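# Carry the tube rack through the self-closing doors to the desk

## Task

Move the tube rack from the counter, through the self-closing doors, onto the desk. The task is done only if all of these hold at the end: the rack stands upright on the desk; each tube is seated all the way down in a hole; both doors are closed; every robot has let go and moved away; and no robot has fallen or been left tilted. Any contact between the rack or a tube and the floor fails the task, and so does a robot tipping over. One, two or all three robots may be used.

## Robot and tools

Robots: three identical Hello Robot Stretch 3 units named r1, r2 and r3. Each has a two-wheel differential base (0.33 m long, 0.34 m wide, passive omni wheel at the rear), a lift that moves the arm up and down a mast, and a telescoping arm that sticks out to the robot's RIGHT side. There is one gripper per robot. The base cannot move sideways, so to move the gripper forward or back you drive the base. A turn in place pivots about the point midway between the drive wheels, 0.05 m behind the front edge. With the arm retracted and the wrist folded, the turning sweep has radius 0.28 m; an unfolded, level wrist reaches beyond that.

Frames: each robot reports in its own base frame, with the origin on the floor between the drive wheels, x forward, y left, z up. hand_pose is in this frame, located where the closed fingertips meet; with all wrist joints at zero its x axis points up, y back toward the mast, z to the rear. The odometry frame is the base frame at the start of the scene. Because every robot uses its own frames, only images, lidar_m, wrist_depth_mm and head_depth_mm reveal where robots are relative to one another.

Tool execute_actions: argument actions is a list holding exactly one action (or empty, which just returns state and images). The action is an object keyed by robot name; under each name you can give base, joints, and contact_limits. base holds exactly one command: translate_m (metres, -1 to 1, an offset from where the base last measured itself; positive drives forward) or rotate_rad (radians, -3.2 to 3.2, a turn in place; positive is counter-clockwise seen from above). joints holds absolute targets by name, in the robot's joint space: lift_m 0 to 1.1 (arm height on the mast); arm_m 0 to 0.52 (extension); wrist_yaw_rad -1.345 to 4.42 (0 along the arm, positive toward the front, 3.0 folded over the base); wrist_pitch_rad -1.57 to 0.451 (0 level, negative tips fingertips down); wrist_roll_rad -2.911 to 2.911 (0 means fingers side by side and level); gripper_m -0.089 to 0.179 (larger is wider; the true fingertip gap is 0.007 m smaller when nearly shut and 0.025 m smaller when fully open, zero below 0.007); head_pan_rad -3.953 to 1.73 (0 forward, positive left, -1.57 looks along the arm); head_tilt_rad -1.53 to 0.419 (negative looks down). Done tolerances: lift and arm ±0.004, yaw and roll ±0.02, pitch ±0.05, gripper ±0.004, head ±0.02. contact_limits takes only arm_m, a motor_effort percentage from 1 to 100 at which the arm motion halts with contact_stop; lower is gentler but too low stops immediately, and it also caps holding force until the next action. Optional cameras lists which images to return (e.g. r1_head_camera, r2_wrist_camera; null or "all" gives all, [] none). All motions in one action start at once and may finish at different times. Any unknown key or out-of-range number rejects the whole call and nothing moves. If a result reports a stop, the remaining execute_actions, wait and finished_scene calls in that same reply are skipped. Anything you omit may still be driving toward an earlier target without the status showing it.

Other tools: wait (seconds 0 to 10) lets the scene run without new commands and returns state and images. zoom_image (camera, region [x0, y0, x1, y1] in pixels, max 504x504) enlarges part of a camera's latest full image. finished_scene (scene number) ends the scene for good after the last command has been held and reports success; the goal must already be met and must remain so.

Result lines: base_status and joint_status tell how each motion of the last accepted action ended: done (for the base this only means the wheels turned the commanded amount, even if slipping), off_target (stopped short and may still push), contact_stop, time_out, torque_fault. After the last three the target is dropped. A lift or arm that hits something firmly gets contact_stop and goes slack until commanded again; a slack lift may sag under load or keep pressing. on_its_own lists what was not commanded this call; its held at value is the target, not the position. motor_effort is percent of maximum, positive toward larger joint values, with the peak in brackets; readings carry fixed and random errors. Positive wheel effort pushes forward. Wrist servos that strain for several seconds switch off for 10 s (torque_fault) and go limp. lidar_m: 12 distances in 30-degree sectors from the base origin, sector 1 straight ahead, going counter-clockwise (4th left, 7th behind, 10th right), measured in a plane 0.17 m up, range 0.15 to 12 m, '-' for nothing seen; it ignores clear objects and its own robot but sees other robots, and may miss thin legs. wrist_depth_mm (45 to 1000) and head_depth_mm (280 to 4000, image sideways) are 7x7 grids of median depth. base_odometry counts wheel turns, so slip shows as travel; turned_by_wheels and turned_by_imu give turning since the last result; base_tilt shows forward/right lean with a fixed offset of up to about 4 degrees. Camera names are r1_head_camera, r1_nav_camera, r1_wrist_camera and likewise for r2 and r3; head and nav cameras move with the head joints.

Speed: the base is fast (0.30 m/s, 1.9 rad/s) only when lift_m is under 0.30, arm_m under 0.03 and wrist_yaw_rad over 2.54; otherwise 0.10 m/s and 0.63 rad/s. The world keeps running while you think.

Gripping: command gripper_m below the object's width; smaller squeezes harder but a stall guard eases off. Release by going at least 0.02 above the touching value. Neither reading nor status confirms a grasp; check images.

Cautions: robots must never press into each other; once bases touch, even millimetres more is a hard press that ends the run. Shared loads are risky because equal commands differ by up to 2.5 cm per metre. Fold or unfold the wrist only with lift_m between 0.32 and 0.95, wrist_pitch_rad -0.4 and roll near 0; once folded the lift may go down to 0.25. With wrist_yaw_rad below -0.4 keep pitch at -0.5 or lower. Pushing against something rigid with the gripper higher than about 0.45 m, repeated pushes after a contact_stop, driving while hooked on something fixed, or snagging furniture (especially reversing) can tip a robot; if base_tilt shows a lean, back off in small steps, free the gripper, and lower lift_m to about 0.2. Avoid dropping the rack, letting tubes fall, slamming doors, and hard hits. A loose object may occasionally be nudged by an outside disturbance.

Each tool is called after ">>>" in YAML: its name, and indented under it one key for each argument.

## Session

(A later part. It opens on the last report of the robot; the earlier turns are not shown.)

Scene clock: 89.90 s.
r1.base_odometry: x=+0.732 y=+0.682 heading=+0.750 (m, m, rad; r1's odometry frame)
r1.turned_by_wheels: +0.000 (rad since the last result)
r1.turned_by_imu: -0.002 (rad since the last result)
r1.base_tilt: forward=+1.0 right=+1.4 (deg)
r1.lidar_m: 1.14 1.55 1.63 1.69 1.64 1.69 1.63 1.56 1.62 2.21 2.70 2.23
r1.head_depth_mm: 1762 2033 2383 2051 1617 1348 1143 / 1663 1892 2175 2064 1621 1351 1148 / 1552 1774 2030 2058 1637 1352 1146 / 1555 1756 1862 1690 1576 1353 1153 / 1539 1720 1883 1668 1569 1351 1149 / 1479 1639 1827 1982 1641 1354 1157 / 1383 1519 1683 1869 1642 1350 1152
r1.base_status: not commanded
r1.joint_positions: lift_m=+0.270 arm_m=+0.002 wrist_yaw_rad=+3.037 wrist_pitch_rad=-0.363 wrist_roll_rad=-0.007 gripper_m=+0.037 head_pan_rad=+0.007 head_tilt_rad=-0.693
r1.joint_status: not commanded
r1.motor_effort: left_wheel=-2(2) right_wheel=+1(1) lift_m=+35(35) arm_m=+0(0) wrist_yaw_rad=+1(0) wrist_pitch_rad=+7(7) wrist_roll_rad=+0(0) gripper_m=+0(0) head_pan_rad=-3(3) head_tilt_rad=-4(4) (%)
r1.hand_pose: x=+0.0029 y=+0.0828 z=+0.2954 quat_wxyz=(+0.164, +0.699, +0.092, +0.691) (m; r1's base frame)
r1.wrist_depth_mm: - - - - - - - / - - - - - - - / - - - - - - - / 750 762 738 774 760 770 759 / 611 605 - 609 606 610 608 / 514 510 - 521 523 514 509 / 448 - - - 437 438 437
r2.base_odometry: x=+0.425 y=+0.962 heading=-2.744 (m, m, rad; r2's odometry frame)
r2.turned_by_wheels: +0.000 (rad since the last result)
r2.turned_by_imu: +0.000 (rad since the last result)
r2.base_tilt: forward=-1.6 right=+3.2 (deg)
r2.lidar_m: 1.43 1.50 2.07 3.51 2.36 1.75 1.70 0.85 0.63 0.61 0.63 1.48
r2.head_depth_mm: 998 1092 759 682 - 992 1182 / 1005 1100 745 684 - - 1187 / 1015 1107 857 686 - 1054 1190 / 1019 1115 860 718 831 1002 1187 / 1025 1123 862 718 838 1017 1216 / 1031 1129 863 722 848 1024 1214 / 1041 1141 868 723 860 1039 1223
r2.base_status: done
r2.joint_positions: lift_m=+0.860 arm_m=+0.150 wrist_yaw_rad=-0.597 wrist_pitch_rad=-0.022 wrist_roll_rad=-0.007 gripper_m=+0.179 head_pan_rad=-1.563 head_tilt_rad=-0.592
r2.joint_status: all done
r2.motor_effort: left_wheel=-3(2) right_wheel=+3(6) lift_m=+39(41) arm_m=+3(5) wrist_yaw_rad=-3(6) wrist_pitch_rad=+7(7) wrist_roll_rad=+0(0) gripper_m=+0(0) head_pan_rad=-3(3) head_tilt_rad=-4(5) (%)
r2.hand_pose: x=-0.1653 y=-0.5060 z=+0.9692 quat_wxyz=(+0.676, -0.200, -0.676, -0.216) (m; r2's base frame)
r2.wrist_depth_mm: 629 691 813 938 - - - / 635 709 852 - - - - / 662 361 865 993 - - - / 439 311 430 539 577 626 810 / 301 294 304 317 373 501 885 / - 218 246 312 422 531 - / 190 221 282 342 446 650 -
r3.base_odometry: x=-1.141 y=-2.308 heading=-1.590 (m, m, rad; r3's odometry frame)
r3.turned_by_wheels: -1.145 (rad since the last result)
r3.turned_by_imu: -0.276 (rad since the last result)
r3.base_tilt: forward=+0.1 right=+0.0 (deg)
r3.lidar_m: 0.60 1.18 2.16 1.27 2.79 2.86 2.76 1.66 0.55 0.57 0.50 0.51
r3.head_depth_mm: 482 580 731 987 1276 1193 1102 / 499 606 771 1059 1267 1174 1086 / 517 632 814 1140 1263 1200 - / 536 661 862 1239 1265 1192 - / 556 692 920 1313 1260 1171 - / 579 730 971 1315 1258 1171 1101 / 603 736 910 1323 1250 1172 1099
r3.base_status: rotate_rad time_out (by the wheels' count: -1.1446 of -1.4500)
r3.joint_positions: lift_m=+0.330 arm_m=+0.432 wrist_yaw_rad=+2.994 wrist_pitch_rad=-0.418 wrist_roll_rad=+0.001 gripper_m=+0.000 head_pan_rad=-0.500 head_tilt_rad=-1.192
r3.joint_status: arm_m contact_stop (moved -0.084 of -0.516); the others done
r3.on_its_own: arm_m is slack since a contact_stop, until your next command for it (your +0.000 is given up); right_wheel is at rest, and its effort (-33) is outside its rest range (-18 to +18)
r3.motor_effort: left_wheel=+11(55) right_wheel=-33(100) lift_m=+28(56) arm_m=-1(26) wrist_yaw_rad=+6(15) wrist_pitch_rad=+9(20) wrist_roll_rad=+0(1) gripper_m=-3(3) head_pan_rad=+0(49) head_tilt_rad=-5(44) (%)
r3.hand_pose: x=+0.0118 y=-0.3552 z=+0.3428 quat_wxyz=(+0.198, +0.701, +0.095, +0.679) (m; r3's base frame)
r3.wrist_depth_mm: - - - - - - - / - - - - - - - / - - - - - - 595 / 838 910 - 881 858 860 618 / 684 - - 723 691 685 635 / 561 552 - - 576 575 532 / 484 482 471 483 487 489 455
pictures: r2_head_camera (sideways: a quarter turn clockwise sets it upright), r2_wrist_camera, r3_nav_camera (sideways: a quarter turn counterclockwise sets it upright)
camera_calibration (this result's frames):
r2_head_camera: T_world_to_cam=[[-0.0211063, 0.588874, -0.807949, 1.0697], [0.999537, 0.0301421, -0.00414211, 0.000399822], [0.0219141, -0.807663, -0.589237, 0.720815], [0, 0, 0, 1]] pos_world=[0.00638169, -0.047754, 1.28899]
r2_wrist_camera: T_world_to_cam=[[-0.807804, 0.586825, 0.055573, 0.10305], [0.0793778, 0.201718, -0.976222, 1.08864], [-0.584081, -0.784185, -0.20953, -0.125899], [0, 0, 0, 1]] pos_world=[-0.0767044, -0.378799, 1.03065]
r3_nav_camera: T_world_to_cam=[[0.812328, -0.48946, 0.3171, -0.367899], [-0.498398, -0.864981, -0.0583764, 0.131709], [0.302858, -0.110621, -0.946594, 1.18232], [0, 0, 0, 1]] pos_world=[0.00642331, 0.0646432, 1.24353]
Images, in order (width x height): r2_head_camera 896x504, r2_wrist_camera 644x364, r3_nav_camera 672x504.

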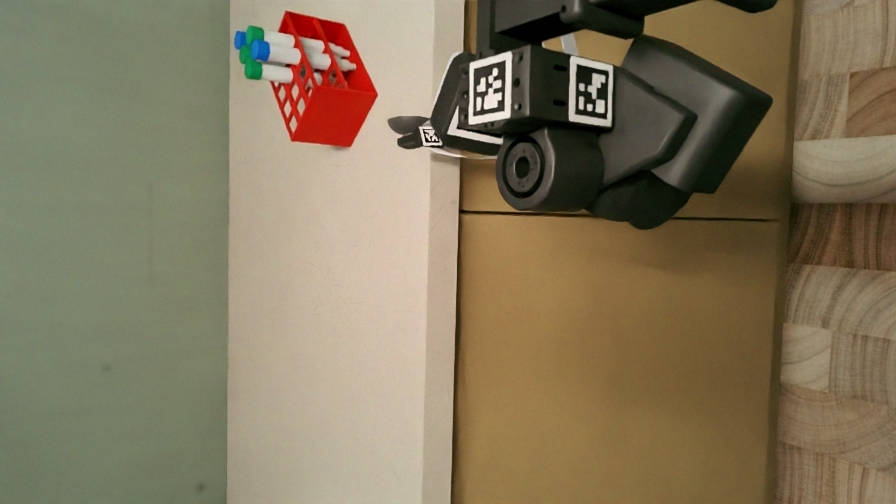

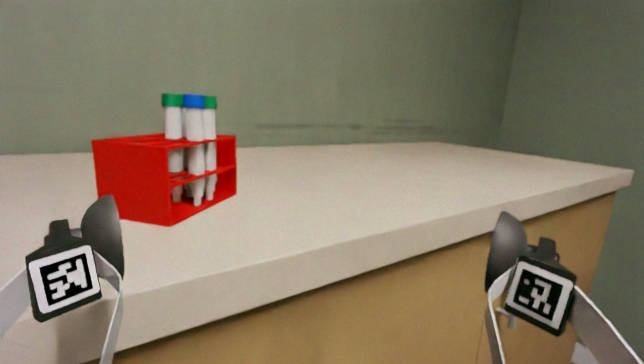

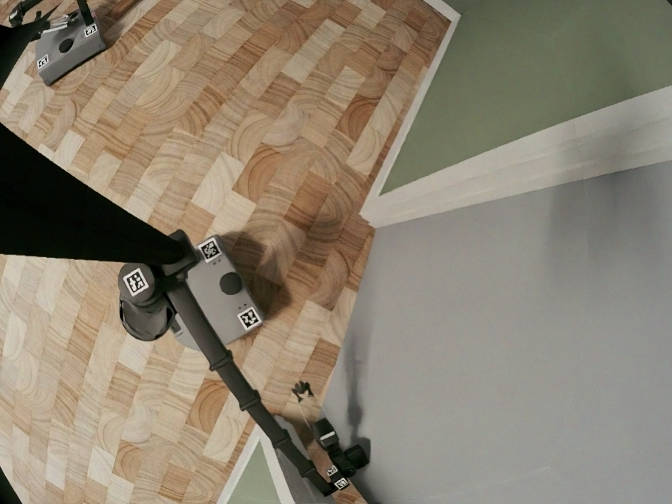

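>>> execute_actions:
  actions:
    - {"r2":{"joints":{"lift_m":1.02}},"r3":{"base":{"rotate_rad":0.25}}}
  cameras: []

>>> execute_actions:
  actions:
    - {"r2":{"base":{"translate_m":-0.36},"joints":{"wrist_yaw_rad":0.75,"arm_m":0.36}},"r3":{"joints":{"arm_m":0},"contact_limits":{"arm_m":36}}}
  cameras: []

>>> execute_actions:
  actions:
    - {"r2":{"joints":{"lift_m":0.93}}}
  cameras: ["r2_wrist_camera","r2_head_camera","r3_nav_camera"]

Scene clock: 94.20 s.
r1.base_odometry: x=+0.732 y=+0.682 heading=+0.750 (m, m, rad; r1's odometry frame)
r1.turned_by_wheels: +0.000 (rad since the last result)
r1.turned_by_imu: -0.001 (rad since the last result)
r1.base_tilt: forward=+0.9 right=+1.3 (deg)
r1.lidar_m: 1.14 1.56 1.63 1.69 1.64 1.69 1.62 1.56 1.62 2.22 2.71 2.23
r1.head_depth_mm: 1767 2027 2374 2055 1623 1348 1146 / 1665 1894 2180 2050 1622 1341 1145 / 1562 1751 2031 2070 1636 1352 1148 / 1550 1750 1867 1630 1574 1350 1148 / 1517 1679 1918 1992 1585 1355 1149 / 1479 1633 1815 1976 1643 1356 1147 / 1382 1519 1674 1858 1637 1361 1152
r1.base_status: not commanded
r1.joint_positions: lift_m=+0.270 arm_m=+0.002 wrist_yaw_rad=+3.037 wrist_pitch_rad=-0.363 wrist_roll_rad=-0.007 gripper_m=+0.037 head_pan_rad=+0.007 head_tilt_rad=-0.693
r1.joint_status: not commanded
r1.motor_effort: left_wheel=-3(3) right_wheel=+1(1) lift_m=+35(35) arm_m=+0(0) wrist_yaw_rad=+0(0) wrist_pitch_rad=+7(7) wrist_roll_rad=+1(1) gripper_m=+1(0) head_pan_rad=-4(3) head_tilt_rad=-4(5) (%)
r1.hand_pose: x=+0.0029 y=+0.0828 z=+0.2954 quat_wxyz=(+0.164, +0.699, +0.092, +0.691) (m; r1's base frame)
r1.wrist_depth_mm: - - - - - - - / - - - - - - - / - - - - - - - / 754 762 766 753 755 748 748 / 612 608 - 601 607 611 611 / 509 507 - 529 528 505 506 / 451 - - - 435 434 437
r2.base_odometry: x=+0.425 y=+0.962 heading=-2.744 (m, m, rad; r2's odometry frame)
r2.turned_by_wheels: +0.000 (rad since the last result)
r2.turned_by_imu: +0.000 (rad since the last result)
r2.base_tilt: forward=-1.6 right=+3.2 (deg)
r2.lidar_m: 1.43 1.49 2.07 3.50 2.37 1.76 1.70 0.85 0.63 0.61 0.64 1.48
r2.head_depth_mm: 993 - - - 807 967 1187 / 1008 1083 - - 814 979 1187 / 1012 1093 - 746 820 992 1184 / 1018 1115 860 717 830 1000 1189 / 1026 1122 862 720 839 1017 1209 / 1030 1130 867 721 847 1025 1220 / 1041 1138 868 723 857 1043 1216
r2.base_status: not commanded
r2.joint_positions: lift_m=+1.020 arm_m=+0.150 wrist_yaw_rad=-0.597 wrist_pitch_rad=-0.022 wrist_roll_rad=-0.007 gripper_m=+0.179 head_pan_rad=-1.563 head_tilt_rad=-0.592
r2.joint_status: all done
r2.motor_effort: left_wheel=-3(2) right_wheel=+2(2) lift_m=+48(51) arm_m=+4(3) wrist_yaw_rad=-3(4) wrist_pitch_rad=+7(7) wrist_roll_rad=+0(0) gripper_m=+1(0) head_pan_rad=-2(3) head_tilt_rad=-4(4) (%)
r2.hand_pose: x=-0.1653 y=-0.5060 z=+1.1290 quat_wxyz=(+0.676, -0.200, -0.676, -0.216) (m; r2's base frame)
r2.wrist_depth_mm: 630 702 791 958 - - - / 647 740 845 980 - - - / 657 745 868 - - - - / 676 775 883 - - - - / 666 681 685 746 774 892 - / - 385 456 521 530 542 - / 381 355 404 413 434 608 -
r3.base_odometry: x=-1.141 y=-2.308 heading=-1.342 (m, m, rad; r3's odometry frame)
r3.turned_by_wheels: +0.249 (rad since the last result)
r3.turned_by_imu: +0.056 (rad since the last result)
r3.base_tilt: forward=+0.1 right=+0.1 (deg)
r3.lidar_m: 0.63 1.50 2.22 1.26 2.79 2.87 2.71 1.38 0.54 0.57 0.52 0.53
r3.head_depth_mm: 500 601 749 997 1266 1196 1098 / 521 630 797 1086 1261 1179 1085 / 544 663 851 1186 1260 1201 - / 568 700 914 1308 1268 1187 - / 595 743 988 1329 1261 1182 - / 626 790 1023 1328 1252 1174 1096 / 646 766 997 1337 1246 1167 1097
r3.base_status: rotate_rad off_target (by the wheels' count: +0.2486 of +0.2500)
r3.joint_positions: lift_m=+0.330 arm_m=+0.425 wrist_yaw_rad=+2.992 wrist_pitch_rad=-0.418 wrist_roll_rad=+0.001 gripper_m=+0.000 head_pan_rad=-0.500 head_tilt_rad=-1.192
r3.joint_status: not commanded
r3.on_its_own: arm_m is slack since a contact_stop, until your next command for it (your +0.000 is given up); right_wheel is at rest, and its effort (+48) is outside its rest range (-18 to +18)
r3.motor_effort: left_wheel=-14(22) right_wheel=+48(49) lift_m=+27(28) arm_m=-1(4) wrist_yaw_rad=+8(9) wrist_pitch_rad=+10(9) wrist_roll_rad=+0(0) gripper_m=-2(3) head_pan_rad=+0(1) head_tilt_rad=-5(5) (%)
r3.hand_pose: x=+0.0122 y=-0.3484 z=+0.3428 quat_wxyz=(+0.198, +0.701, +0.095, +0.679) (m; r3's base frame)
r3.wrist_depth_mm: - - - - - - - / - - - - - - - / - - - - - - - / 863 896 - 874 860 895 651 / 693 - - 714 700 676 642 / 558 - - - 578 573 558 / 480 476 475 490 488 493 478
pictures: none
No camera images: the call's "cameras" was empty. Leave "cameras" out to get every camera's image.

Scene clock: 98.73 s.
r1.base_odometry: x=+0.732 y=+0.682 heading=+0.750 (m, m, rad; r1's odometry frame)
r1.turned_by_wheels: +0.000 (rad since the last result)
r1.turned_by_imu: -0.001 (rad since the last result)
r1.base_tilt: forward=+0.9 right=+1.3 (deg)
r1.lidar_m: 1.14 1.56 1.63 1.69 1.64 1.69 1.62 1.56 1.62 2.21 2.70 2.24
r1.head_depth_mm: 1760 2033 2383 2052 1621 1346 1147 / 1652 1898 2211 2058 1634 1353 1149 / 1549 1763 2017 2061 1633 1353 1153 / 1518 1688 1854 1623 1579 1342 1151 / 1410 1579 1793 1922 1579 1356 1149 / 1396 1552 1734 1918 1640 1356 1150 / 1322 1465 1637 1850 1638 1355 1147
r1.base_status: not commanded
r1.joint_positions: lift_m=+0.270 arm_m=+0.002 wrist_yaw_rad=+3.037 wrist_pitch_rad=-0.363 wrist_roll_rad=-0.007 gripper_m=+0.037 head_pan_rad=+0.007 head_tilt_rad=-0.693
r1.joint_status: not commanded
r1.motor_effort: left_wheel=-4(3) right_wheel=+1(1) lift_m=+35(35) arm_m=+0(0) wrist_yaw_rad=+1(1) wrist_pitch_rad=+7(7) wrist_roll_rad=+1(1) gripper_m=+0(0) head_pan_rad=-3(4) head_tilt_rad=-4(5) (%)
r1.hand_pose: x=+0.0029 y=+0.0828 z=+0.2954 quat_wxyz=(+0.164, +0.699, +0.092, +0.691) (m; r1's base frame)
r1.wrist_depth_mm: - - - - - - - / - - - - - - - / - - - - - - - / 761 749 750 761 764 747 739 / 603 608 - 613 606 610 615 / 508 512 - 522 525 505 516 / 446 - - - 434 434 438
r2.base_odometry: x=+0.757 y=+1.101 heading=-2.744 (m, m, rad; r2's odometry frame)
r2.turned_by_wheels: +0.000 (rad since the last result)
r2.turned_by_imu: -0.001 (rad since the last result)
r2.base_tilt: forward=-1.7 right=+3.3 (deg)
r2.lidar_m: 1.79 1.86 2.60 3.51 1.87 1.39 1.34 0.84 0.62 0.60 0.63 0.87
r2.head_depth_mm: 967 1075 849 682 798 955 1187 / 971 - 855 704 805 972 1178 / 994 - 817 711 814 981 1183 / 998 - 819 715 823 992 1188 / 1019 1096 792 717 832 1006 1213 / 1028 1109 759 721 838 1019 1217 / 1033 1118 865 724 847 1030 1220
r2.base_status: done
r2.joint_positions: lift_m=+1.020 arm_m=+0.360 wrist_yaw_rad=+0.748 wrist_pitch_rad=-0.022 wrist_roll_rad=-0.007 gripper_m=+0.179 head_pan_rad=-1.563 head_tilt_rad=-0.593
r2.joint_status: all done
r2.motor_effort: left_wheel=-3(7) right_wheel=+3(5) lift_m=+48(48) arm_m=+3(4) wrist_yaw_rad=+1(0) wrist_pitch_rad=+7(7) wrist_roll_rad=+0(0) gripper_m=+0(0) head_pan_rad=-3(3) head_tilt_rad=-4(4) (%)
r2.hand_pose: x=+0.1525 y=-0.6921 z=+1.1290 quat_wxyz=(+0.663, +0.265, -0.653, +0.252) (m; r2's base frame)
r2.wrist_depth_mm: - - - 819 663 554 478 / - - - 856 664 570 482 / - - - 880 682 576 497 / - - - 902 692 594 505 / 724 699 721 758 708 623 503 / - 502 521 536 543 538 509 / 385 387 384 256 397 423 440
r3.base_odometry: x=-1.141 y=-2.308 heading=-1.340 (m, m, rad; r3's odometry frame)
r3.turned_by_wheels: +0.001 (rad since the last result)
r3.turned_by_imu: +0.008 (rad since the last result)
r3.base_tilt: forward=+0.1 right=+0.0 (deg)
r3.lidar_m: 0.63 1.54 2.22 1.27 2.79 2.89 2.70 1.35 0.54 0.46 0.45 0.46
r3.head_depth_mm: 434 515 635 820 1155 1184 1103 / 462 553 691 914 1241 1194 - / 491 598 758 1041 1262 1207 - / 525 647 842 1207 1264 1192 - / 564 708 947 1327 1264 1183 - / 610 783 1025 1322 1256 1175 1098 / 641 762 992 1338 1254 1169 1096
r3.base_status: not commanded
r3.joint_positions: lift_m=+0.330 arm_m=+0.000 wrist_yaw_rad=+2.998 wrist_pitch_rad=-0.418 wrist_roll_rad=+0.001 gripper_m=+0.000 head_pan_rad=-0.500 head_tilt_rad=-1.192
r3.joint_status: all done
r3.motor_effort: left_wheel=+0(16) right_wheel=+0(48) lift_m=+29(28) arm_m=-6(24) wrist_yaw_rad=+2(8) wrist_pitch_rad=+10(11) wrist_roll_rad=+0(0) gripper_m=-2(2) head_pan_rad=+0(0) head_tilt_rad=-5(5) (%)
r3.contact_limits: arm_m 36 (drawing in: default 22, maximum 36; extending or still: default 28, maximum 46)
r3.hand_pose: x=+0.0109 y=+0.0767 z=+0.3428 quat_wxyz=(+0.197, +0.700, +0.097, +0.679) (m; r3's base frame)
r3.wrist_depth_mm: - - - - - - - / - - - - - - - / - - - - - - - / 847 823 855 881 881 868 874 / 676 666 708 704 686 694 685 / 561 563 - - 569 574 581 / 489 500 - 487 482 488 483
pictures: none
No camera images: the call's "cameras" was empty. Leave "cameras" out to get every camera's image.

Scene clock: 100.40 s.
r1.base_odometry: x=+0.732 y=+0.682 heading=+0.750 (m, m, rad; r1's odometry frame)
r1.turned_by_wheels: +0.000 (rad since the last result)
r1.turned_by_imu: +0.000 (rad since the last result)
r1.base_tilt: forward=+1.0 right=+1.2 (deg)
r1.lidar_m: 1.15 1.56 1.62 1.69 1.65 1.69 1.62 1.56 1.63 2.21 2.70 2.24
r1.head_depth_mm: 1762 2037 2356 2050 1625 1347 1145 / 1664 1889 2192 2054 1638 1350 1150 / 1568 1762 2008 2046 1638 1354 1148 / 1502 1693 1855 1636 1572 1348 1149 / 1416 1592 1781 1923 1587 1345 1153 / 1398 1550 1739 1927 1643 1359 1149 / 1332 1463 1632 1850 1635 1354 1154
r1.base_status: not commanded
r1.joint_positions: lift_m=+0.270 arm_m=+0.002 wrist_yaw_rad=+3.037 wrist_pitch_rad=-0.363 wrist_roll_rad=-0.007 gripper_m=+0.037 head_pan_rad=+0.007 head_tilt_rad=-0.693
r1.joint_status: not commanded
r1.motor_effort: left_wheel=-2(3) right_wheel=+1(1) lift_m=+35(35) arm_m=+0(0) wrist_yaw_rad=+0(0) wrist_pitch_rad=+7(7) wrist_roll_rad=+1(0) gripper_m=+0(0) head_pan_rad=-4(3) head_tilt_rad=-4(4) (%)
r1.hand_pose: x=+0.0029 y=+0.0828 z=+0.2954 quat_wxyz=(+0.164, +0.699, +0.092, +0.691) (m; r1's base frame)
r1.wrist_depth_mm: - - - - - - - / - - - - - - - / - - - - - - - / 754 751 765 745 749 757 750 / 606 612 - 598 606 607 611 / 509 504 - 527 524 510 510 / 448 - - - 439 434 440
r2.base_odometry: x=+0.757 y=+1.101 heading=-2.744 (m, m, rad; r2's odometry frame)
r2.turned_by_wheels: +0.000 (rad since the last result)
r2.turned_by_imu: +0.000 (rad since the last result)
r2.base_tilt: forward=-1.6 right=+3.3 (deg)
r2.lidar_m: 1.79 1.87 2.60 3.51 1.87 1.39 1.34 0.84 0.62 0.60 0.63 0.87
r2.head_depth_mm: 997 1085 - 706 797 956 1183 / 1003 1087 759 705 805 971 1186 / 1005 1102 - 708 814 983 1185 / 1014 1113 - 715 822 993 1186 / 1022 1117 786 717 833 1005 1214 / 1025 1124 753 720 840 1016 1219 / 1035 1134 867 722 849 1026 1221
r2.base_status: not commanded
r2.joint_positions: lift_m=+0.930 arm_m=+0.360 wrist_yaw_rad=+0.748 wrist_pitch_rad=-0.022 wrist_roll_rad=-0.007 gripper_m=+0.179 head_pan_rad=-1.563 head_tilt_rad=-0.593
r2.joint_status: all done
r2.motor_effort: left_wheel=-2(3) right_wheel=+3(3) lift_m=+39(41) arm_m=+3(3) wrist_yaw_rad=+2(2) wrist_pitch_rad=+7(7) wrist_roll_rad=+0(0) gripper_m=+0(0) head_pan_rad=-3(3) head_tilt_rad=-4(4) (%)
r2.hand_pose: x=+0.1525 y=-0.6921 z=+1.0393 quat_wxyz=(+0.663, +0.265, -0.653, +0.252) (m; r2's base frame)
r2.wrist_depth_mm: - - - 837 652 553 479 / - - - 835 685 566 482 / - - - 853 692 575 491 / 718 750 775 822 702 584 493 / 481 465 482 235 481 562 504 / - 334 310 242 331 360 385 / 264 267 261 251 271 284 291
r3.base_odometry: x=-1.141 y=-2.308 heading=-1.340 (m, m, rad; r3's odometry frame)
r3.turned_by_wheels: +0.000 (rad since the last result)
r3.turned_by_imu: +0.000 (rad since the last result)
r3.base_tilt: forward=+0.1 right=+0.0 (deg)
r3.lidar_m: 0.63 1.54 2.22 1.26 2.79 2.88 2.70 1.35 0.54 0.46 0.45 0.47
r3.head_depth_mm: 435 515 633 816 1155 1184 1104 / 462 554 692 914 1246 1189 - / 492 597 763 1041 1265 1204 - / 525 648 843 1208 1256 1193 - / 563 707 949 1328 1258 1171 - / 610 782 1025 1334 1254 1169 1094 / 640 763 993 1334 1254 1167 1100
r3.base_status: not commanded
r3.joint_positions: lift_m=+0.330 arm_m=+0.000 wrist_yaw_rad=+2.998 wrist_pitch_rad=-0.418 wrist_roll_rad=+0.001 gripper_m=+0.000 head_pan_rad=-0.500 head_tilt_rad=-1.192
r3.joint_status: not commanded
r3.motor_effort: left_wheel=+1(0) right_wheel=-1(0) lift_m=+29(28) arm_m=-6(6) wrist_yaw_rad=+3(2) wrist_pitch_rad=+10(10) wrist_roll_rad=+0(0) gripper_m=-2(2) head_pan_rad=+0(2) head_tilt_rad=-5(5) (%)
r3.hand_pose: x=+0.0109 y=+0.0767 z=+0.3428 quat_wxyz=(+0.197, +0.700, +0.097, +0.679) (m; r3's base frame)
r3.wrist_depth_mm: - - - - - - - / - - - - - - - / - - - - - - - / 863 829 852 881 853 885 877 / 674 681 692 715 696 696 688 / 563 568 - - 572 572 576 / 490 506 - 491 487 495 503
pictures: r2_head_camera (sideways: a quarter turn clockwise sets it upright), r2_wrist_camera, r3_nav_camera (sideways: a quarter turn counterclockwise sets it upright)
camera_calibration (this result's frames):
r2_head_camera: T_world_to_cam=[[-0.0210568, 0.588989, -0.807867, 1.06959], [0.99954, 0.0300571, -0.00413897, 0.000395715], [0.0218443, -0.807582, -0.589351, 0.720962], [0, 0, 0, 1]] pos_world=[0.00637759, -0.0477522, 1.28899]
r2_wrist_camera: T_world_to_cam=[[-0.752556, -0.65618, 0.0555704, -0.40373], [-0.178813, 0.122401, -0.97624, 1.15381], [0.633787, -0.744612, -0.209447, -0.229985], [0, 0, 0, 1]] pos_world=[0.0482477, -0.577395, 1.10066]
r3_nav_camera: T_world_to_cam=[[0.812328, -0.48946, 0.3171, -0.367899], [-0.498398, -0.864981, -0.0583764, 0.131709], [0.302858, -0.110621, -0.946594, 1.18232], [0, 0, 0, 1]] pos_world=[0.00642333, 0.0646432, 1.24353]
Images, in order (width x height): r2_head_camera 896x504, r2_wrist_camera 644x364, r3_nav_camera 672x504.

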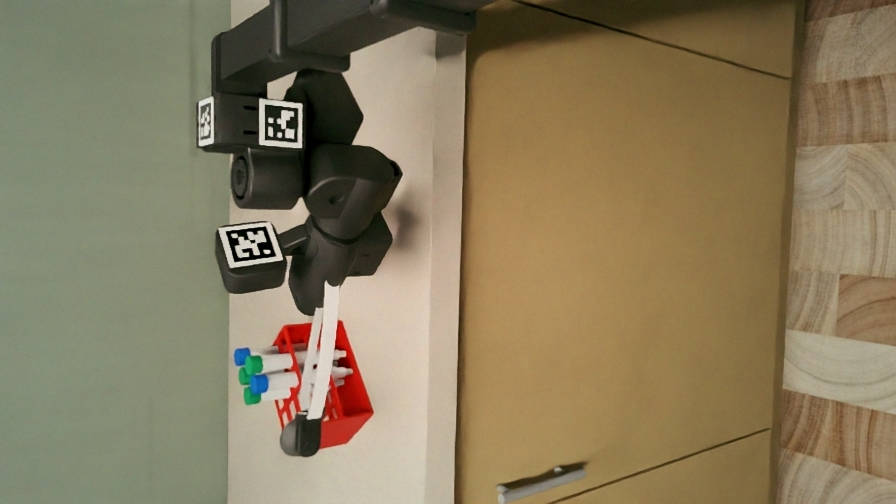

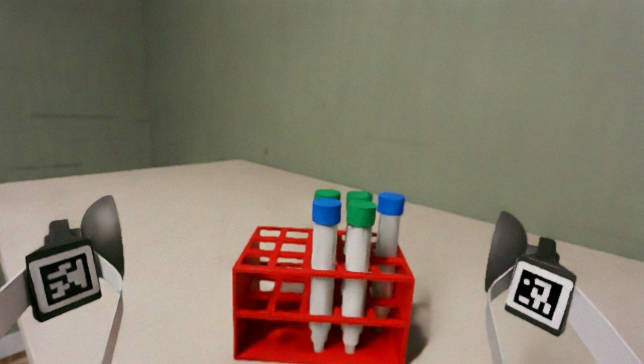

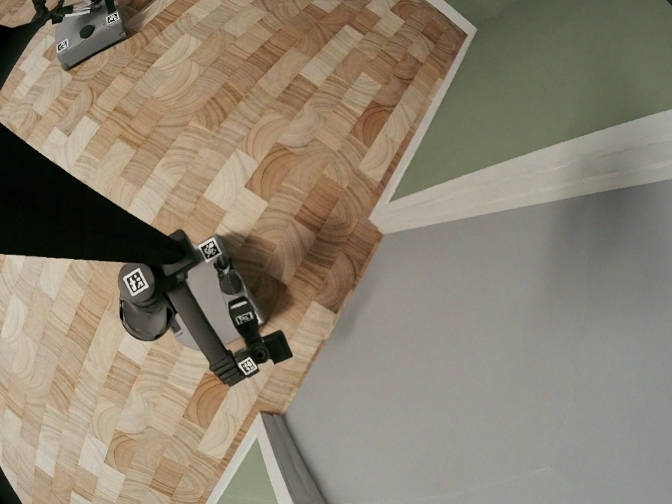

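>>> execute_actions:
  actions:
    - {"r2":{"joints":{"lift_m":0.858}},"r3":{"base":{"rotate_rad":1.9},"joints":{"head_pan_rad":-3.14,"head_tilt_rad":-1.2}}}
  cameras: []

>>> execute_actions:
  actions:
    - {"r2":{"base":{"translate_m":0.07},"joints":{"arm_m":0.45}},"r3":{"base":{"translate_m":-0.4}}}
  cameras: ["r2_wrist_camera","r3_nav_camera"]

Scene clock: 105.50 s.
r1.base_odometry: x=+0.732 y=+0.682 heading=+0.750 (m, m, rad; r1's odometry frame)
r1.turned_by_wheels: +0.000 (rad since the last result)
r1.turned_by_imu: -0.001 (rad since the last result)
r1.base_tilt: forward=+1.0 right=+1.3 (deg)
r1.lidar_m: 1.26 1.56 1.62 1.69 1.64 1.69 1.62 1.56 1.62 2.21 2.72 2.24
r1.head_depth_mm: 1761 2019 2384 2055 1621 1343 1145 / 1658 1889 2213 2044 1622 1347 1144 / 1567 1771 2025 2081 1629 1350 1148 / 1444 1631 1838 1923 1640 1353 1152 / 1476 1641 1793 1684 1627 1359 1153 / 1395 1555 1712 1874 1631 1355 1153 / 1333 1463 1636 1847 1638 1354 1154
r1.base_status: not commanded
r1.joint_positions: lift_m=+0.270 arm_m=+0.002 wrist_yaw_rad=+3.037 wrist_pitch_rad=-0.363 wrist_roll_rad=-0.007 gripper_m=+0.037 head_pan_rad=+0.007 head_tilt_rad=-0.693
r1.joint_status: not commanded
r1.motor_effort: left_wheel=-3(3) right_wheel=+1(1) lift_m=+35(35) arm_m=+0(1) wrist_yaw_rad=+0(0) wrist_pitch_rad=+7(7) wrist_roll_rad=+1(1) gripper_m=+0(0) head_pan_rad=-3(3) head_tilt_rad=-4(4) (%)
r1.hand_pose: x=+0.0029 y=+0.0828 z=+0.2954 quat_wxyz=(+0.164, +0.699, +0.092, +0.691) (m; r1's base frame)
r1.wrist_depth_mm: - - - - - - - / - - - - - - - / - - - - - - - / 745 756 757 744 762 760 750 / 611 601 - 601 615 600 611 / 509 503 - 520 526 512 512 / 452 - - - 434 437 432
r2.base_odometry: x=+0.757 y=+1.101 heading=-2.744 (m, m, rad; r2's odometry frame)
r2.turned_by_wheels: +0.000 (rad since the last result)
r2.turned_by_imu: +0.000 (rad since the last result)
r2.base_tilt: forward=-1.6 right=+3.2 (deg)
r2.lidar_m: 1.79 1.87 2.59 3.51 1.87 1.38 1.34 0.84 0.62 0.60 0.63 0.87
r2.head_depth_mm: 995 1085 893 - 829 960 1187 / 999 1091 945 705 806 968 1190 / 1006 1101 950 726 816 978 1189 / 1015 1110 953 729 823 991 1183 / 1015 1116 806 718 831 1004 1211 / 1025 1123 775 720 838 1016 1217 / 1031 1135 865 721 848 1027 1219
r2.base_status: not commanded
r2.joint_positions: lift_m=+0.858 arm_m=+0.360 wrist_yaw_rad=+0.748 wrist_pitch_rad=-0.022 wrist_roll_rad=-0.007 gripper_m=+0.179 head_pan_rad=-1.563 head_tilt_rad=-0.593
r2.joint_status: all done
r2.motor_effort: left_wheel=-3(2) right_wheel=+3(3) lift_m=+38(38) arm_m=+3(3) wrist_yaw_rad=+2(2) wrist_pitch_rad=+7(7) wrist_roll_rad=+0(0) gripper_m=+0(0) head_pan_rad=-3(2) head_tilt_rad=-3(4) (%)
r2.hand_pose: x=+0.1525 y=-0.6921 z=+0.9673 quat_wxyz=(+0.663, +0.265, -0.653, +0.252) (m; r2's base frame)
r2.wrist_depth_mm: - - - 841 665 553 477 / - - - 836 672 569 488 / - - - 822 639 579 497 / 443 462 400 224 249 558 491 / 301 288 272 235 274 360 348 / - 207 215 219 223 225 240 / 168 164 166 171 173 176 181
r3.base_odometry: x=-1.141 y=-2.308 heading=+0.560 (m, m, rad; r3's odometry frame)
r3.turned_by_wheels: +1.900 (rad since the last result)
r3.turned_by_imu: +1.880 (rad since the last result)
r3.base_tilt: forward=+0.1 right=+0.0 (deg)
r3.lidar_m: 1.26 2.77 2.72 2.20 0.65 0.50 0.45 0.45 0.54 0.86 2.14 1.34
r3.head_depth_mm: 506 637 832 1065 1282 1167 1107 / 493 619 826 1177 1279 1157 1106 / 481 600 795 1173 - - 1106 / 471 583 767 1108 - - 1095 / 459 567 739 1054 1276 - 1095 / 450 551 712 1000 1262 - 1084 / 440 536 687 955 1239 1167 1087
r3.base_status: done
r3.joint_positions: lift_m=+0.330 arm_m=+0.000 wrist_yaw_rad=+2.998 wrist_pitch_rad=-0.418 wrist_roll_rad=+0.001 gripper_m=+0.000 head_pan_rad=-3.133 head_tilt_rad=-1.192
r3.joint_status: all done
r3.motor_effort: left_wheel=-1(5) right_wheel=+3(8) lift_m=+28(28) arm_m=-5(5) wrist_yaw_rad=+3(2) wrist_pitch_rad=+10(9) wrist_roll_rad=+0(0) gripper_m=-2(3) head_pan_rad=-4(47) head_tilt_rad=-5(5) (%)
r3.hand_pose: x=+0.0109 y=+0.0767 z=+0.3428 quat_wxyz=(+0.197, +0.700, +0.097, +0.679) (m; r3's base frame)
r3.wrist_depth_mm: 812 - - - - - - / 837 - - - - - - / 803 - - - - - - / 744 832 868 848 865 866 876 / 655 675 700 718 698 682 702 / 559 568 - - 581 580 587 / 487 508 - 486 490 488 494
pictures: none
No camera images: the call's "cameras" was empty. Leave "cameras" out to get every camera's image.

Scene clock: 110.47 s.
r1.base_odometry: x=+0.732 y=+0.682 heading=+0.750 (m, m, rad; r1's odometry frame)
r1.turned_by_wheels: +0.000 (rad since the last result)
r1.turned_by_imu: -0.001 (rad since the last result)
r1.base_tilt: forward=+1.0 right=+1.3 (deg)
r1.lidar_m: 1.65 1.56 1.62 1.69 1.64 1.69 1.62 1.56 1.62 2.21 2.70 2.24
r1.head_depth_mm: 1769 2020 2391 2065 1619 1346 1143 / 1660 1885 2199 2051 1628 1346 1148 / 1562 1764 2029 2047 1628 1356 1153 / 1556 1756 2019 2066 1632 1355 1149 / 1752 1920 1993 1957 1634 1349 1155 / 1606 1761 1855 1999 1641 1354 1149 / 1466 1593 1750 1890 1634 1353 1157
r1.base_status: not commanded
r1.joint_positions: lift_m=+0.270 arm_m=+0.002 wrist_yaw_rad=+3.037 wrist_pitch_rad=-0.363 wrist_roll_rad=-0.007 gripper_m=+0.037 head_pan_rad=+0.007 head_tilt_rad=-0.693
r1.joint_status: not commanded
r1.motor_effort: left_wheel=-2(3) right_wheel=+1(1) lift_m=+35(35) arm_m=+0(0) wrist_yaw_rad=+0(0) wrist_pitch_rad=+7(7) wrist_roll_rad=+1(1) gripper_m=+1(0) head_pan_rad=-2(3) head_tilt_rad=-4(5) (%)
r1.hand_pose: x=+0.0029 y=+0.0828 z=+0.2954 quat_wxyz=(+0.164, +0.699, +0.092, +0.691) (m; r1's base frame)
r1.wrist_depth_mm: - - - - - - - / - - - - - - - / - - - - - - - / 756 763 756 748 754 757 743 / 602 605 - 609 601 604 605 / 503 509 - 526 528 509 507 / 446 - - - 434 433 439
r2.base_odometry: x=+0.692 y=+1.074 heading=-2.744 (m, m, rad; r2's odometry frame)
r2.turned_by_wheels: +0.000 (rad since the last result)
r2.turned_by_imu: +0.000 (rad since the last result)
r2.base_tilt: forward=-1.6 right=+3.3 (deg)
r2.lidar_m: 1.72 1.79 2.49 3.52 1.98 1.45 1.41 0.85 0.62 0.60 0.63 0.87
r2.head_depth_mm: 994 1090 894 - 821 961 1182 / 1001 1096 - 704 806 971 1186 / 1008 1104 - 709 816 984 1186 / 1009 1107 - 717 824 992 1188 / 1017 1120 757 718 832 1008 1214 / 1025 1124 786 720 842 1019 1214 / 1033 1134 867 722 851 1033 1221
r2.base_status: done
r2.joint_positions: lift_m=+0.858 arm_m=+0.450 wrist_yaw_rad=+0.749 wrist_pitch_rad=-0.022 wrist_roll_rad=-0.007 gripper_m=+0.179 head_pan_rad=-1.563 head_tilt_rad=-0.593
r2.joint_status: all done
r2.motor_effort: left_wheel=-3(4) right_wheel=+2(10) lift_m=+38(38) arm_m=+4(4) wrist_yaw_rad=+1(2) wrist_pitch_rad=+7(7) wrist_roll_rad=+0(0) gripper_m=-1(0) head_pan_rad=-3(3) head_tilt_rad=-5(4) (%)
r2.hand_pose: x=+0.1526 y=-0.7820 z=+0.9673 quat_wxyz=(+0.663, +0.265, -0.653, +0.252) (m; r2's base frame)
r2.wrist_depth_mm: - - 972 707 567 479 409 / - - 998 679 557 475 412 / - - 970 109 112 495 422 / 440 470 476 115 141 485 429 / 298 113 167 117 121 309 348 / - 125 188 124 144 124 240 / 159 139 154 127 138 165 180
r3.base_odometry: x=-1.479 y=-2.521 heading=+0.560 (m, m, rad; r3's odometry frame)
r3.turned_by_wheels: +0.000 (rad since the last result)
r3.turned_by_imu: +0.004 (rad since the last result)
r3.base_tilt: forward=+0.1 right=+0.0 (deg)
r3.lidar_m: 1.66 3.14 2.81 0.32 0.32 0.38 0.27 0.26 0.27 0.36 2.21 2.69
r3.head_depth_mm: 400 536 1486 1375 1288 1118 1106 / 366 476 674 1351 1281 1156 1105 / 337 428 582 912 - - 1107 / 312 388 511 748 - - 1095 / 298 355 456 635 937 - 1094 / 289 326 411 551 810 - 1088 / - 304 374 488 699 1141 1086
r3.base_status: translate_m off_target (by the wheels' count: -0.3999 of -0.4000)
r3.joint_positions: lift_m=+0.330 arm_m=+0.000 wrist_yaw_rad=+2.999 wrist_pitch_rad=-0.418 wrist_roll_rad=+0.001 gripper_m=+0.000 head_pan_rad=-3.134 head_tilt_rad=-1.193
r3.joint_status: not commanded
r3.on_its_own: right_wheel is at rest, and its effort (-24) is outside its rest range (-18 to +18)
r3.motor_effort: left_wheel=-14(31) right_wheel=-24(53) lift_m=+29(30) arm_m=-5(6) wrist_yaw_rad=+1(2) wrist_pitch_rad=+10(10) wrist_roll_rad=+0(0) gripper_m=-2(3) head_pan_rad=-2(4) head_tilt_rad=-5(5) (%)
r3.hand_pose: x=+0.0107 y=+0.0768 z=+0.3427 quat_wxyz=(+0.196, +0.700, +0.097, +0.679) (m; r3's base frame)
r3.wrist_depth_mm: 717 - 339 - - - - / 795 - 363 - - - - / 832 - 398 - - - - / 840 854 434 854 873 863 871 / 673 669 484 713 693 693 691 / 557 565 - - 574 582 584 / 480 499 - 495 488 495 490
pictures: r2_wrist_camera, r3_nav_camera (sideways: a quarter turn counterclockwise sets it upright)
camera_calibration (this result's frames):
r2_wrist_camera: T_world_to_cam=[[-0.752052, -0.656757, 0.0555704, -0.459101], [-0.178907, 0.122263, -0.97624, 1.09445], [0.634358, -0.744125, -0.209447, -0.311758], [0, 0, 0, 1]] pos_world=[0.0483035, -0.667316, 1.02866]
r3_nav_camera: T_world_to_cam=[[-0.948036, 0.033013, 0.316446, -0.356309], [0.0152787, 0.998179, -0.0583609, 0.128555], [-0.317796, -0.0504933, -0.946814, 1.18639], [0, 0, 0, 1]] pos_world=[0.0372721, -0.0566536, 1.24355]
Images, in order (width x height): r2_wrist_camera 644x364, r3_nav_camera 672x504.

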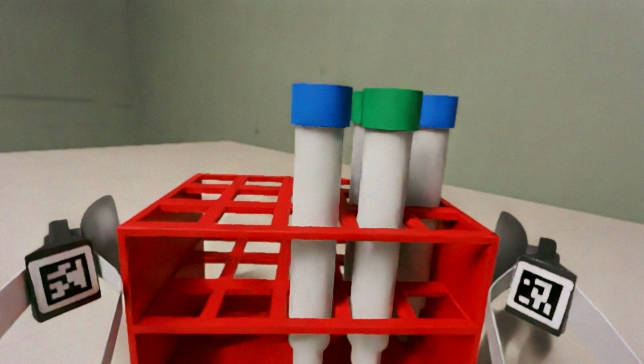

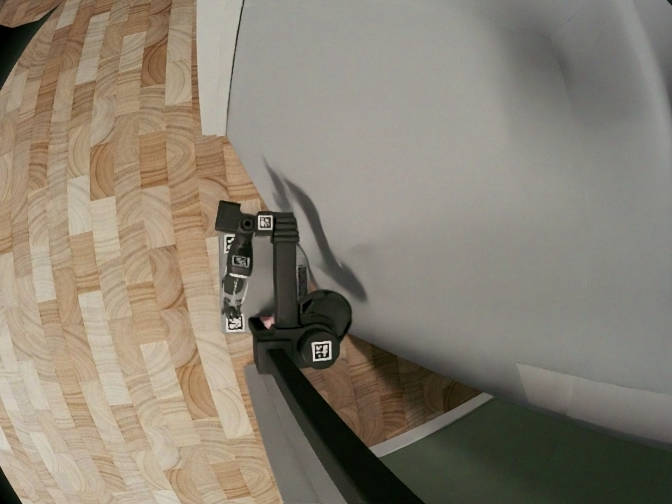

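Works.

>>> execute_actions:
  actions:
    - {"r2":{"base":{"translate_m":0.01},"joints":{"arm_m":0.46,"gripper_m":0.07}},"r3":{"base":{"translate_m":-0.3}}}
  cameras: []

>>> execute_actions:
  actions:
    - {"r2":{"joints":{"lift_m":0.9}}}
  cameras: ["r2_wrist_camera","r3_nav_camera"]

Scene clock: 114.87 s.
r1.base_odometry: x=+0.732 y=+0.682 heading=+0.750 (m, m, rad; r1's odometry frame)
r1.turned_by_wheels: +0.000 (rad since the last result)
r1.turned_by_imu: -0.001 (rad since the last result)
r1.base_tilt: forward=+1.0 right=+1.3 (deg)
r1.lidar_m: 1.81 1.56 1.63 1.69 1.64 1.69 1.62 1.56 1.62 2.21 2.69 2.24
r1.head_depth_mm: 1764 2033 2392 2058 1624 1344 1148 / 1657 1889 2196 2054 1631 1348 1147 / 1565 1759 2030 2045 1636 1351 1148 / 1545 1767 2023 2066 1632 1353 1150 / 2937 3315 2538 2057 1643 1347 1155 / 3213 2140 2165 2072 1641 1353 1156 / 1668 1766 1879 1930 1642 1355 1154
r1.base_status: not commanded
r1.joint_positions: lift_m=+0.270 arm_m=+0.002 wrist_yaw_rad=+3.037 wrist_pitch_rad=-0.363 wrist_roll_rad=-0.007 gripper_m=+0.037 head_pan_rad=+0.007 head_tilt_rad=-0.693
r1.joint_status: not commanded
r1.motor_effort: left_wheel=-3(3) right_wheel=+1(1) lift_m=+35(35) arm_m=+0(0) wrist_yaw_rad=+0(0) wrist_pitch_rad=+7(7) wrist_roll_rad=+0(0) gripper_m=+0(1) head_pan_rad=-3(3) head_tilt_rad=-4(5) (%)
r1.hand_pose: x=+0.0029 y=+0.0828 z=+0.2954 quat_wxyz=(+0.164, +0.699, +0.092, +0.691) (m; r1's base frame)
r1.wrist_depth_mm: - - - - - - - / - - - - - - - / - - - - - - - / 751 734 760 760 765 754 755 / 610 611 - 602 605 606 608 / 507 509 - 521 531 513 509 / 456 - - - 436 439 435
r2.base_odometry: x=+0.683 y=+1.070 heading=-2.744 (m, m, rad; r2's odometry frame)
r2.turned_by_wheels: +0.000 (rad since the last result)
r2.turned_by_imu: +0.000 (rad since the last result)
r2.base_tilt: forward=-1.6 right=+3.3 (deg)
r2.lidar_m: 1.71 1.78 2.47 3.51 1.98 1.47 1.42 0.85 0.62 0.60 0.63 0.87
r2.head_depth_mm: 994 1091 892 - 822 962 1185 / 1002 1097 - 706 808 971 1186 / 1008 1105 - 710 815 984 1185 / 1014 1114 - 715 821 995 1187 / 1023 1117 780 719 835 1007 1214 / 1027 1127 785 719 839 1022 1216 / 1036 1133 867 722 852 1033 1218
r2.base_status: done
r2.joint_positions: lift_m=+0.858 arm_m=+0.460 wrist_yaw_rad=+0.749 wrist_pitch_rad=-0.022 wrist_roll_rad=-0.007 gripper_m=+0.084 head_pan_rad=-1.563 head_tilt_rad=-0.593
r2.joint_status: gripper_m off_target (ended at +0.084, target +0.070); the others done
r2.on_its_own: gripper_m is held at +0.082, not at your +0.070, by its stall guard, which is still easing
r2.motor_effort: left_wheel=-3(5) right_wheel=+2(9) lift_m=+39(38) arm_m=+3(4) wrist_yaw_rad=+0(1) wrist_pitch_rad=+7(7) wrist_roll_rad=+0(0) gripper_m=-35(100) head_pan_rad=-3(2) head_tilt_rad=-4(4) (%)
r2.hand_pose: x=+0.1527 y=-0.7919 z=+0.9673 quat_wxyz=(+0.663, +0.265, -0.653, +0.252) (m; r2's base frame)
r2.wrist_depth_mm: - - 930 697 563 464 399 / - - 958 692 553 486 409 / - - 932 119 128 481 412 / 442 462 482 128 149 491 430 / 277 117 171 128 134 311 349 / - 135 158 133 139 - 240 / 160 156 155 151 155 173 181
r3.base_odometry: x=-1.734 y=-2.680 heading=+0.559 (m, m, rad; r3's odometry frame)
r3.turned_by_wheels: +0.000 (rad since the last result)
r3.turned_by_imu: +0.001 (rad since the last result)
r3.base_tilt: forward=+0.2 right=+0.0 (deg)
r3.lidar_m: 1.95 3.42 0.34 0.47 0.87 1.05 0.30 0.24 0.24 0.26 0.40 2.76
r3.head_depth_mm: 1670 1626 1487 1374 1286 1168 1072 / 1794 1615 1477 1365 1280 1157 1108 / 1787 1616 1475 1360 - - 1103 / 1755 1592 1447 1344 - - 1094 / 358 434 546 738 1039 - 1091 / 315 370 452 576 779 - 1083 / 290 326 386 472 609 817 1085
r3.base_status: done
r3.joint_positions: lift_m=+0.330 arm_m=+0.000 wrist_yaw_rad=+2.999 wrist_pitch_rad=-0.418 wrist_roll_rad=+0.001 gripper_m=+0.000 head_pan_rad=-3.134 head_tilt_rad=-1.193
r3.joint_status: not commanded
r3.motor_effort: left_wheel=-11(20) right_wheel=-9(37) lift_m=+29(29) arm_m=-4(5) wrist_yaw_rad=+1(1) wrist_pitch_rad=+9(10) wrist_roll_rad=+0(0) gripper_m=-2(2) head_pan_rad=-3(2) head_tilt_rad=-5(5) (%)
r3.hand_pose: x=+0.0107 y=+0.0768 z=+0.3427 quat_wxyz=(+0.196, +0.700, +0.097, +0.679) (m; r3's base frame)
r3.wrist_depth_mm: 689 - 819 559 353 - - / 723 - 881 594 384 - - / 782 - 929 664 418 - - / 806 860 859 685 475 868 879 / 667 673 693 634 543 699 698 / 562 565 - - 567 573 580 / 484 499 - 488 485 495 495
pictures: none
No camera images: the call's "cameras" was empty. Leave "cameras" out to get every camera's image.

Scene clock: 116.07 s.
r1.base_odometry: x=+0.732 y=+0.682 heading=+0.750 (m, m, rad; r1's odometry frame)
r1.turned_by_wheels: +0.000 (rad since the last result)
r1.turned_by_imu: +0.000 (rad since the last result)
r1.base_tilt: forward=+1.1 right=+1.4 (deg)
r1.lidar_m: 1.80 1.56 1.63 1.69 1.64 1.69 1.62 1.56 1.62 2.21 2.70 2.24
r1.head_depth_mm: 1756 2052 2390 2055 1618 1341 1143 / 1654 1883 2201 2052 1630 1347 1144 / 1555 1758 2030 2069 1634 1348 1149 / 1545 1754 2027 2062 1639 1346 1150 / 2983 3313 2567 2068 1636 1363 1153 / 3250 2134 2160 2063 1645 1354 1149 / 1670 1777 1884 1919 1645 1366 1155
r1.base_status: not commanded
r1.joint_positions: lift_m=+0.270 arm_m=+0.002 wrist_yaw_rad=+3.037 wrist_pitch_rad=-0.363 wrist_roll_rad=-0.007 gripper_m=+0.037 head_pan_rad=+0.007 head_tilt_rad=-0.693
r1.joint_status: not commanded
r1.motor_effort: left_wheel=-2(2) right_wheel=+1(1) lift_m=+35(35) arm_m=+0(0) wrist_yaw_rad=+0(0) wrist_pitch_rad=+7(7) wrist_roll_rad=+0(1) gripper_m=+0(1) head_pan_rad=-3(3) head_tilt_rad=-4(4) (%)
r1.hand_pose: x=+0.0029 y=+0.0828 z=+0.2954 quat_wxyz=(+0.164, +0.699, +0.092, +0.691) (m; r1's base frame)
r1.wrist_depth_mm: - - - - - - - / - - - - - - - / - - - - - - - / 742 747 751 762 752 750 755 / 613 610 - 601 611 602 606 / 513 508 - 519 534 509 512 / 449 - - - 439 441 435
r2.base_odometry: x=+0.683 y=+1.070 heading=-2.744 (m, m, rad; r2's odometry frame)
r2.turned_by_wheels: +0.000 (rad since the last result)
r2.turned_by_imu: +0.000 (rad since the last result)
r2.base_tilt: forward=-1.6 right=+3.3 (deg)
r2.lidar_m: 1.71 1.79 2.47 3.50 1.98 1.46 1.42 0.85 0.62 0.60 0.63 0.87
r2.head_depth_mm: 993 1088 - 712 802 959 1186 / 1001 1093 773 704 809 972 1182 / 1008 1105 - 712 817 981 1187 / 1012 1110 781 715 823 993 1192 / 1019 1086 782 717 832 1003 1216 / 1026 1128 787 721 838 1017 1214 / 1035 1137 868 722 848 1032 1221
r2.base_status: not commanded
r2.joint_positions: lift_m=+0.900 arm_m=+0.460 wrist_yaw_rad=+0.749 wrist_pitch_rad=-0.028 wrist_roll_rad=-0.006 gripper_m=+0.091 head_pan_rad=-1.563 head_tilt_rad=-0.593
r2.joint_status: all done
r2.on_its_own: gripper_m is held at +0.090, not at your +0.070, by its stall guard, which is still easing
r2.motor_effort: left_wheel=-2(3) right_wheel=+2(2) lift_m=+49(52) arm_m=+4(3) wrist_yaw_rad=+0(0) wrist_pitch_rad=+9(9) wrist_roll_rad=+0(0) gripper_m=-33(37) head_pan_rad=-3(2) head_tilt_rad=-4(4) (%)
r2.hand_pose: x=+0.1526 y=-0.7918 z=+1.0073 quat_wxyz=(+0.664, +0.267, -0.652, +0.250) (m; r2's base frame)
r2.wrist_depth_mm: - - 926 695 555 463 400 / - - 942 672 559 478 404 / - - - 125 128 485 414 / 586 614 187 127 153 496 422 / 374 118 175 129 134 412 414 / - 135 189 134 140 - 319 / 213 207 157 152 156 233 242
r3.base_odometry: x=-1.734 y=-2.680 heading=+0.559 (m, m, rad; r3's odometry frame)
r3.turned_by_wheels: +0.000 (rad since the last result)
r3.turned_by_imu: +0.000 (rad since the last result)
r3.base_tilt: forward=+0.1 right=+0.0 (deg)
r3.lidar_m: 1.95 3.45 0.34 0.47 0.86 1.06 0.30 0.24 0.24 0.26 0.40 2.76
r3.head_depth_mm: 1661 1622 1484 1376 1282 1166 1074 / 1788 1626 1480 1368 1274 1158 1102 / 1773 1617 1483 1364 - - 1102 / 1746 1587 1462 1354 - - 1097 / 358 434 547 737 1038 - 1093 / 314 371 453 576 780 - 1087 / 290 326 386 473 608 818 1083
r3.base_status: not commanded
r3.joint_positions: lift_m=+0.330 arm_m=+0.000 wrist_yaw_rad=+2.999 wrist_pitch_rad=-0.418 wrist_roll_rad=+0.001 gripper_m=+0.000 head_pan_rad=-3.134 head_tilt_rad=-1.193
r3.joint_status: not commanded
r3.motor_effort: left_wheel=-10(10) right_wheel=-10(10) lift_m=+29(29) arm_m=-5(5) wrist_yaw_rad=+1(1) wrist_pitch_rad=+9(10) wrist_roll_rad=+0(0) gripper_m=-2(2) head_pan_rad=-4(2) head_tilt_rad=-4(5) (%)
r3.hand_pose: x=+0.0107 y=+0.0768 z=+0.3427 quat_wxyz=(+0.196, +0.700, +0.097, +0.679) (m; r3's base frame)
r3.wrist_depth_mm: 693 - 807 553 350 - - / 736 - 871 604 384 - - / 787 - 933 645 423 - - / 798 852 861 697 474 870 878 / 684 691 687 655 542 697 686 / 561 567 - - 570 573 580 / 478 496 - 487 490 498 499
pictures: r2_wrist_camera, r3_nav_camera (sideways: a quarter turn counterclockwise sets it upright)
camera_calibration (this result's frames):
r2_wrist_camera: T_world_to_cam=[[-0.751346, -0.657548, 0.0557606, -0.468666], [-0.183161, 0.126616, -0.974895, 1.1375], [0.63398, -0.742697, -0.21557, -0.303282], [0, 0, 0, 1]] pos_world=[0.0484896, -0.677442, 1.0697]
r3_nav_camera: T_world_to_cam=[[-0.948036, 0.0330132, 0.316446, -0.356309], [0.015279, 0.998179, -0.0583609, 0.128555], [-0.317796, -0.0504932, -0.946814, 1.18639], [0, 0, 0, 1]] pos_world=[0.0372721, -0.0566536, 1.24355]
Images, in order (width x height): r2_wrist_camera 644x364, r3_nav_camera 672x504.

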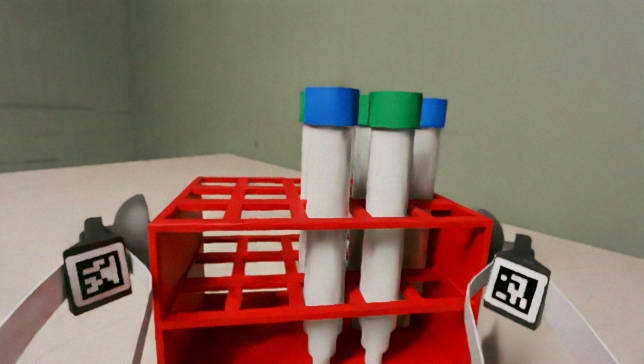

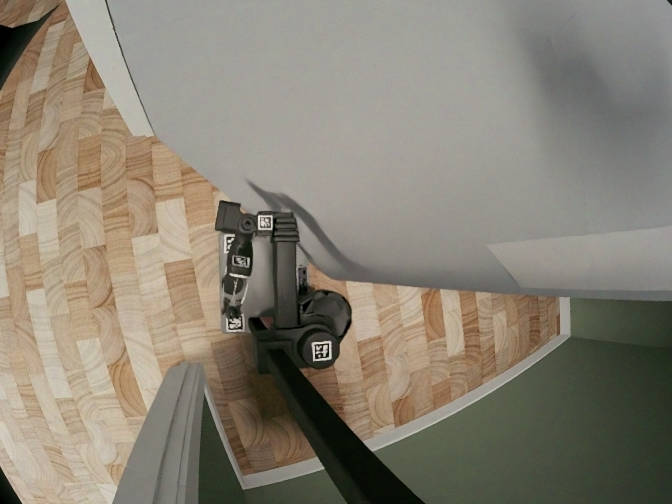

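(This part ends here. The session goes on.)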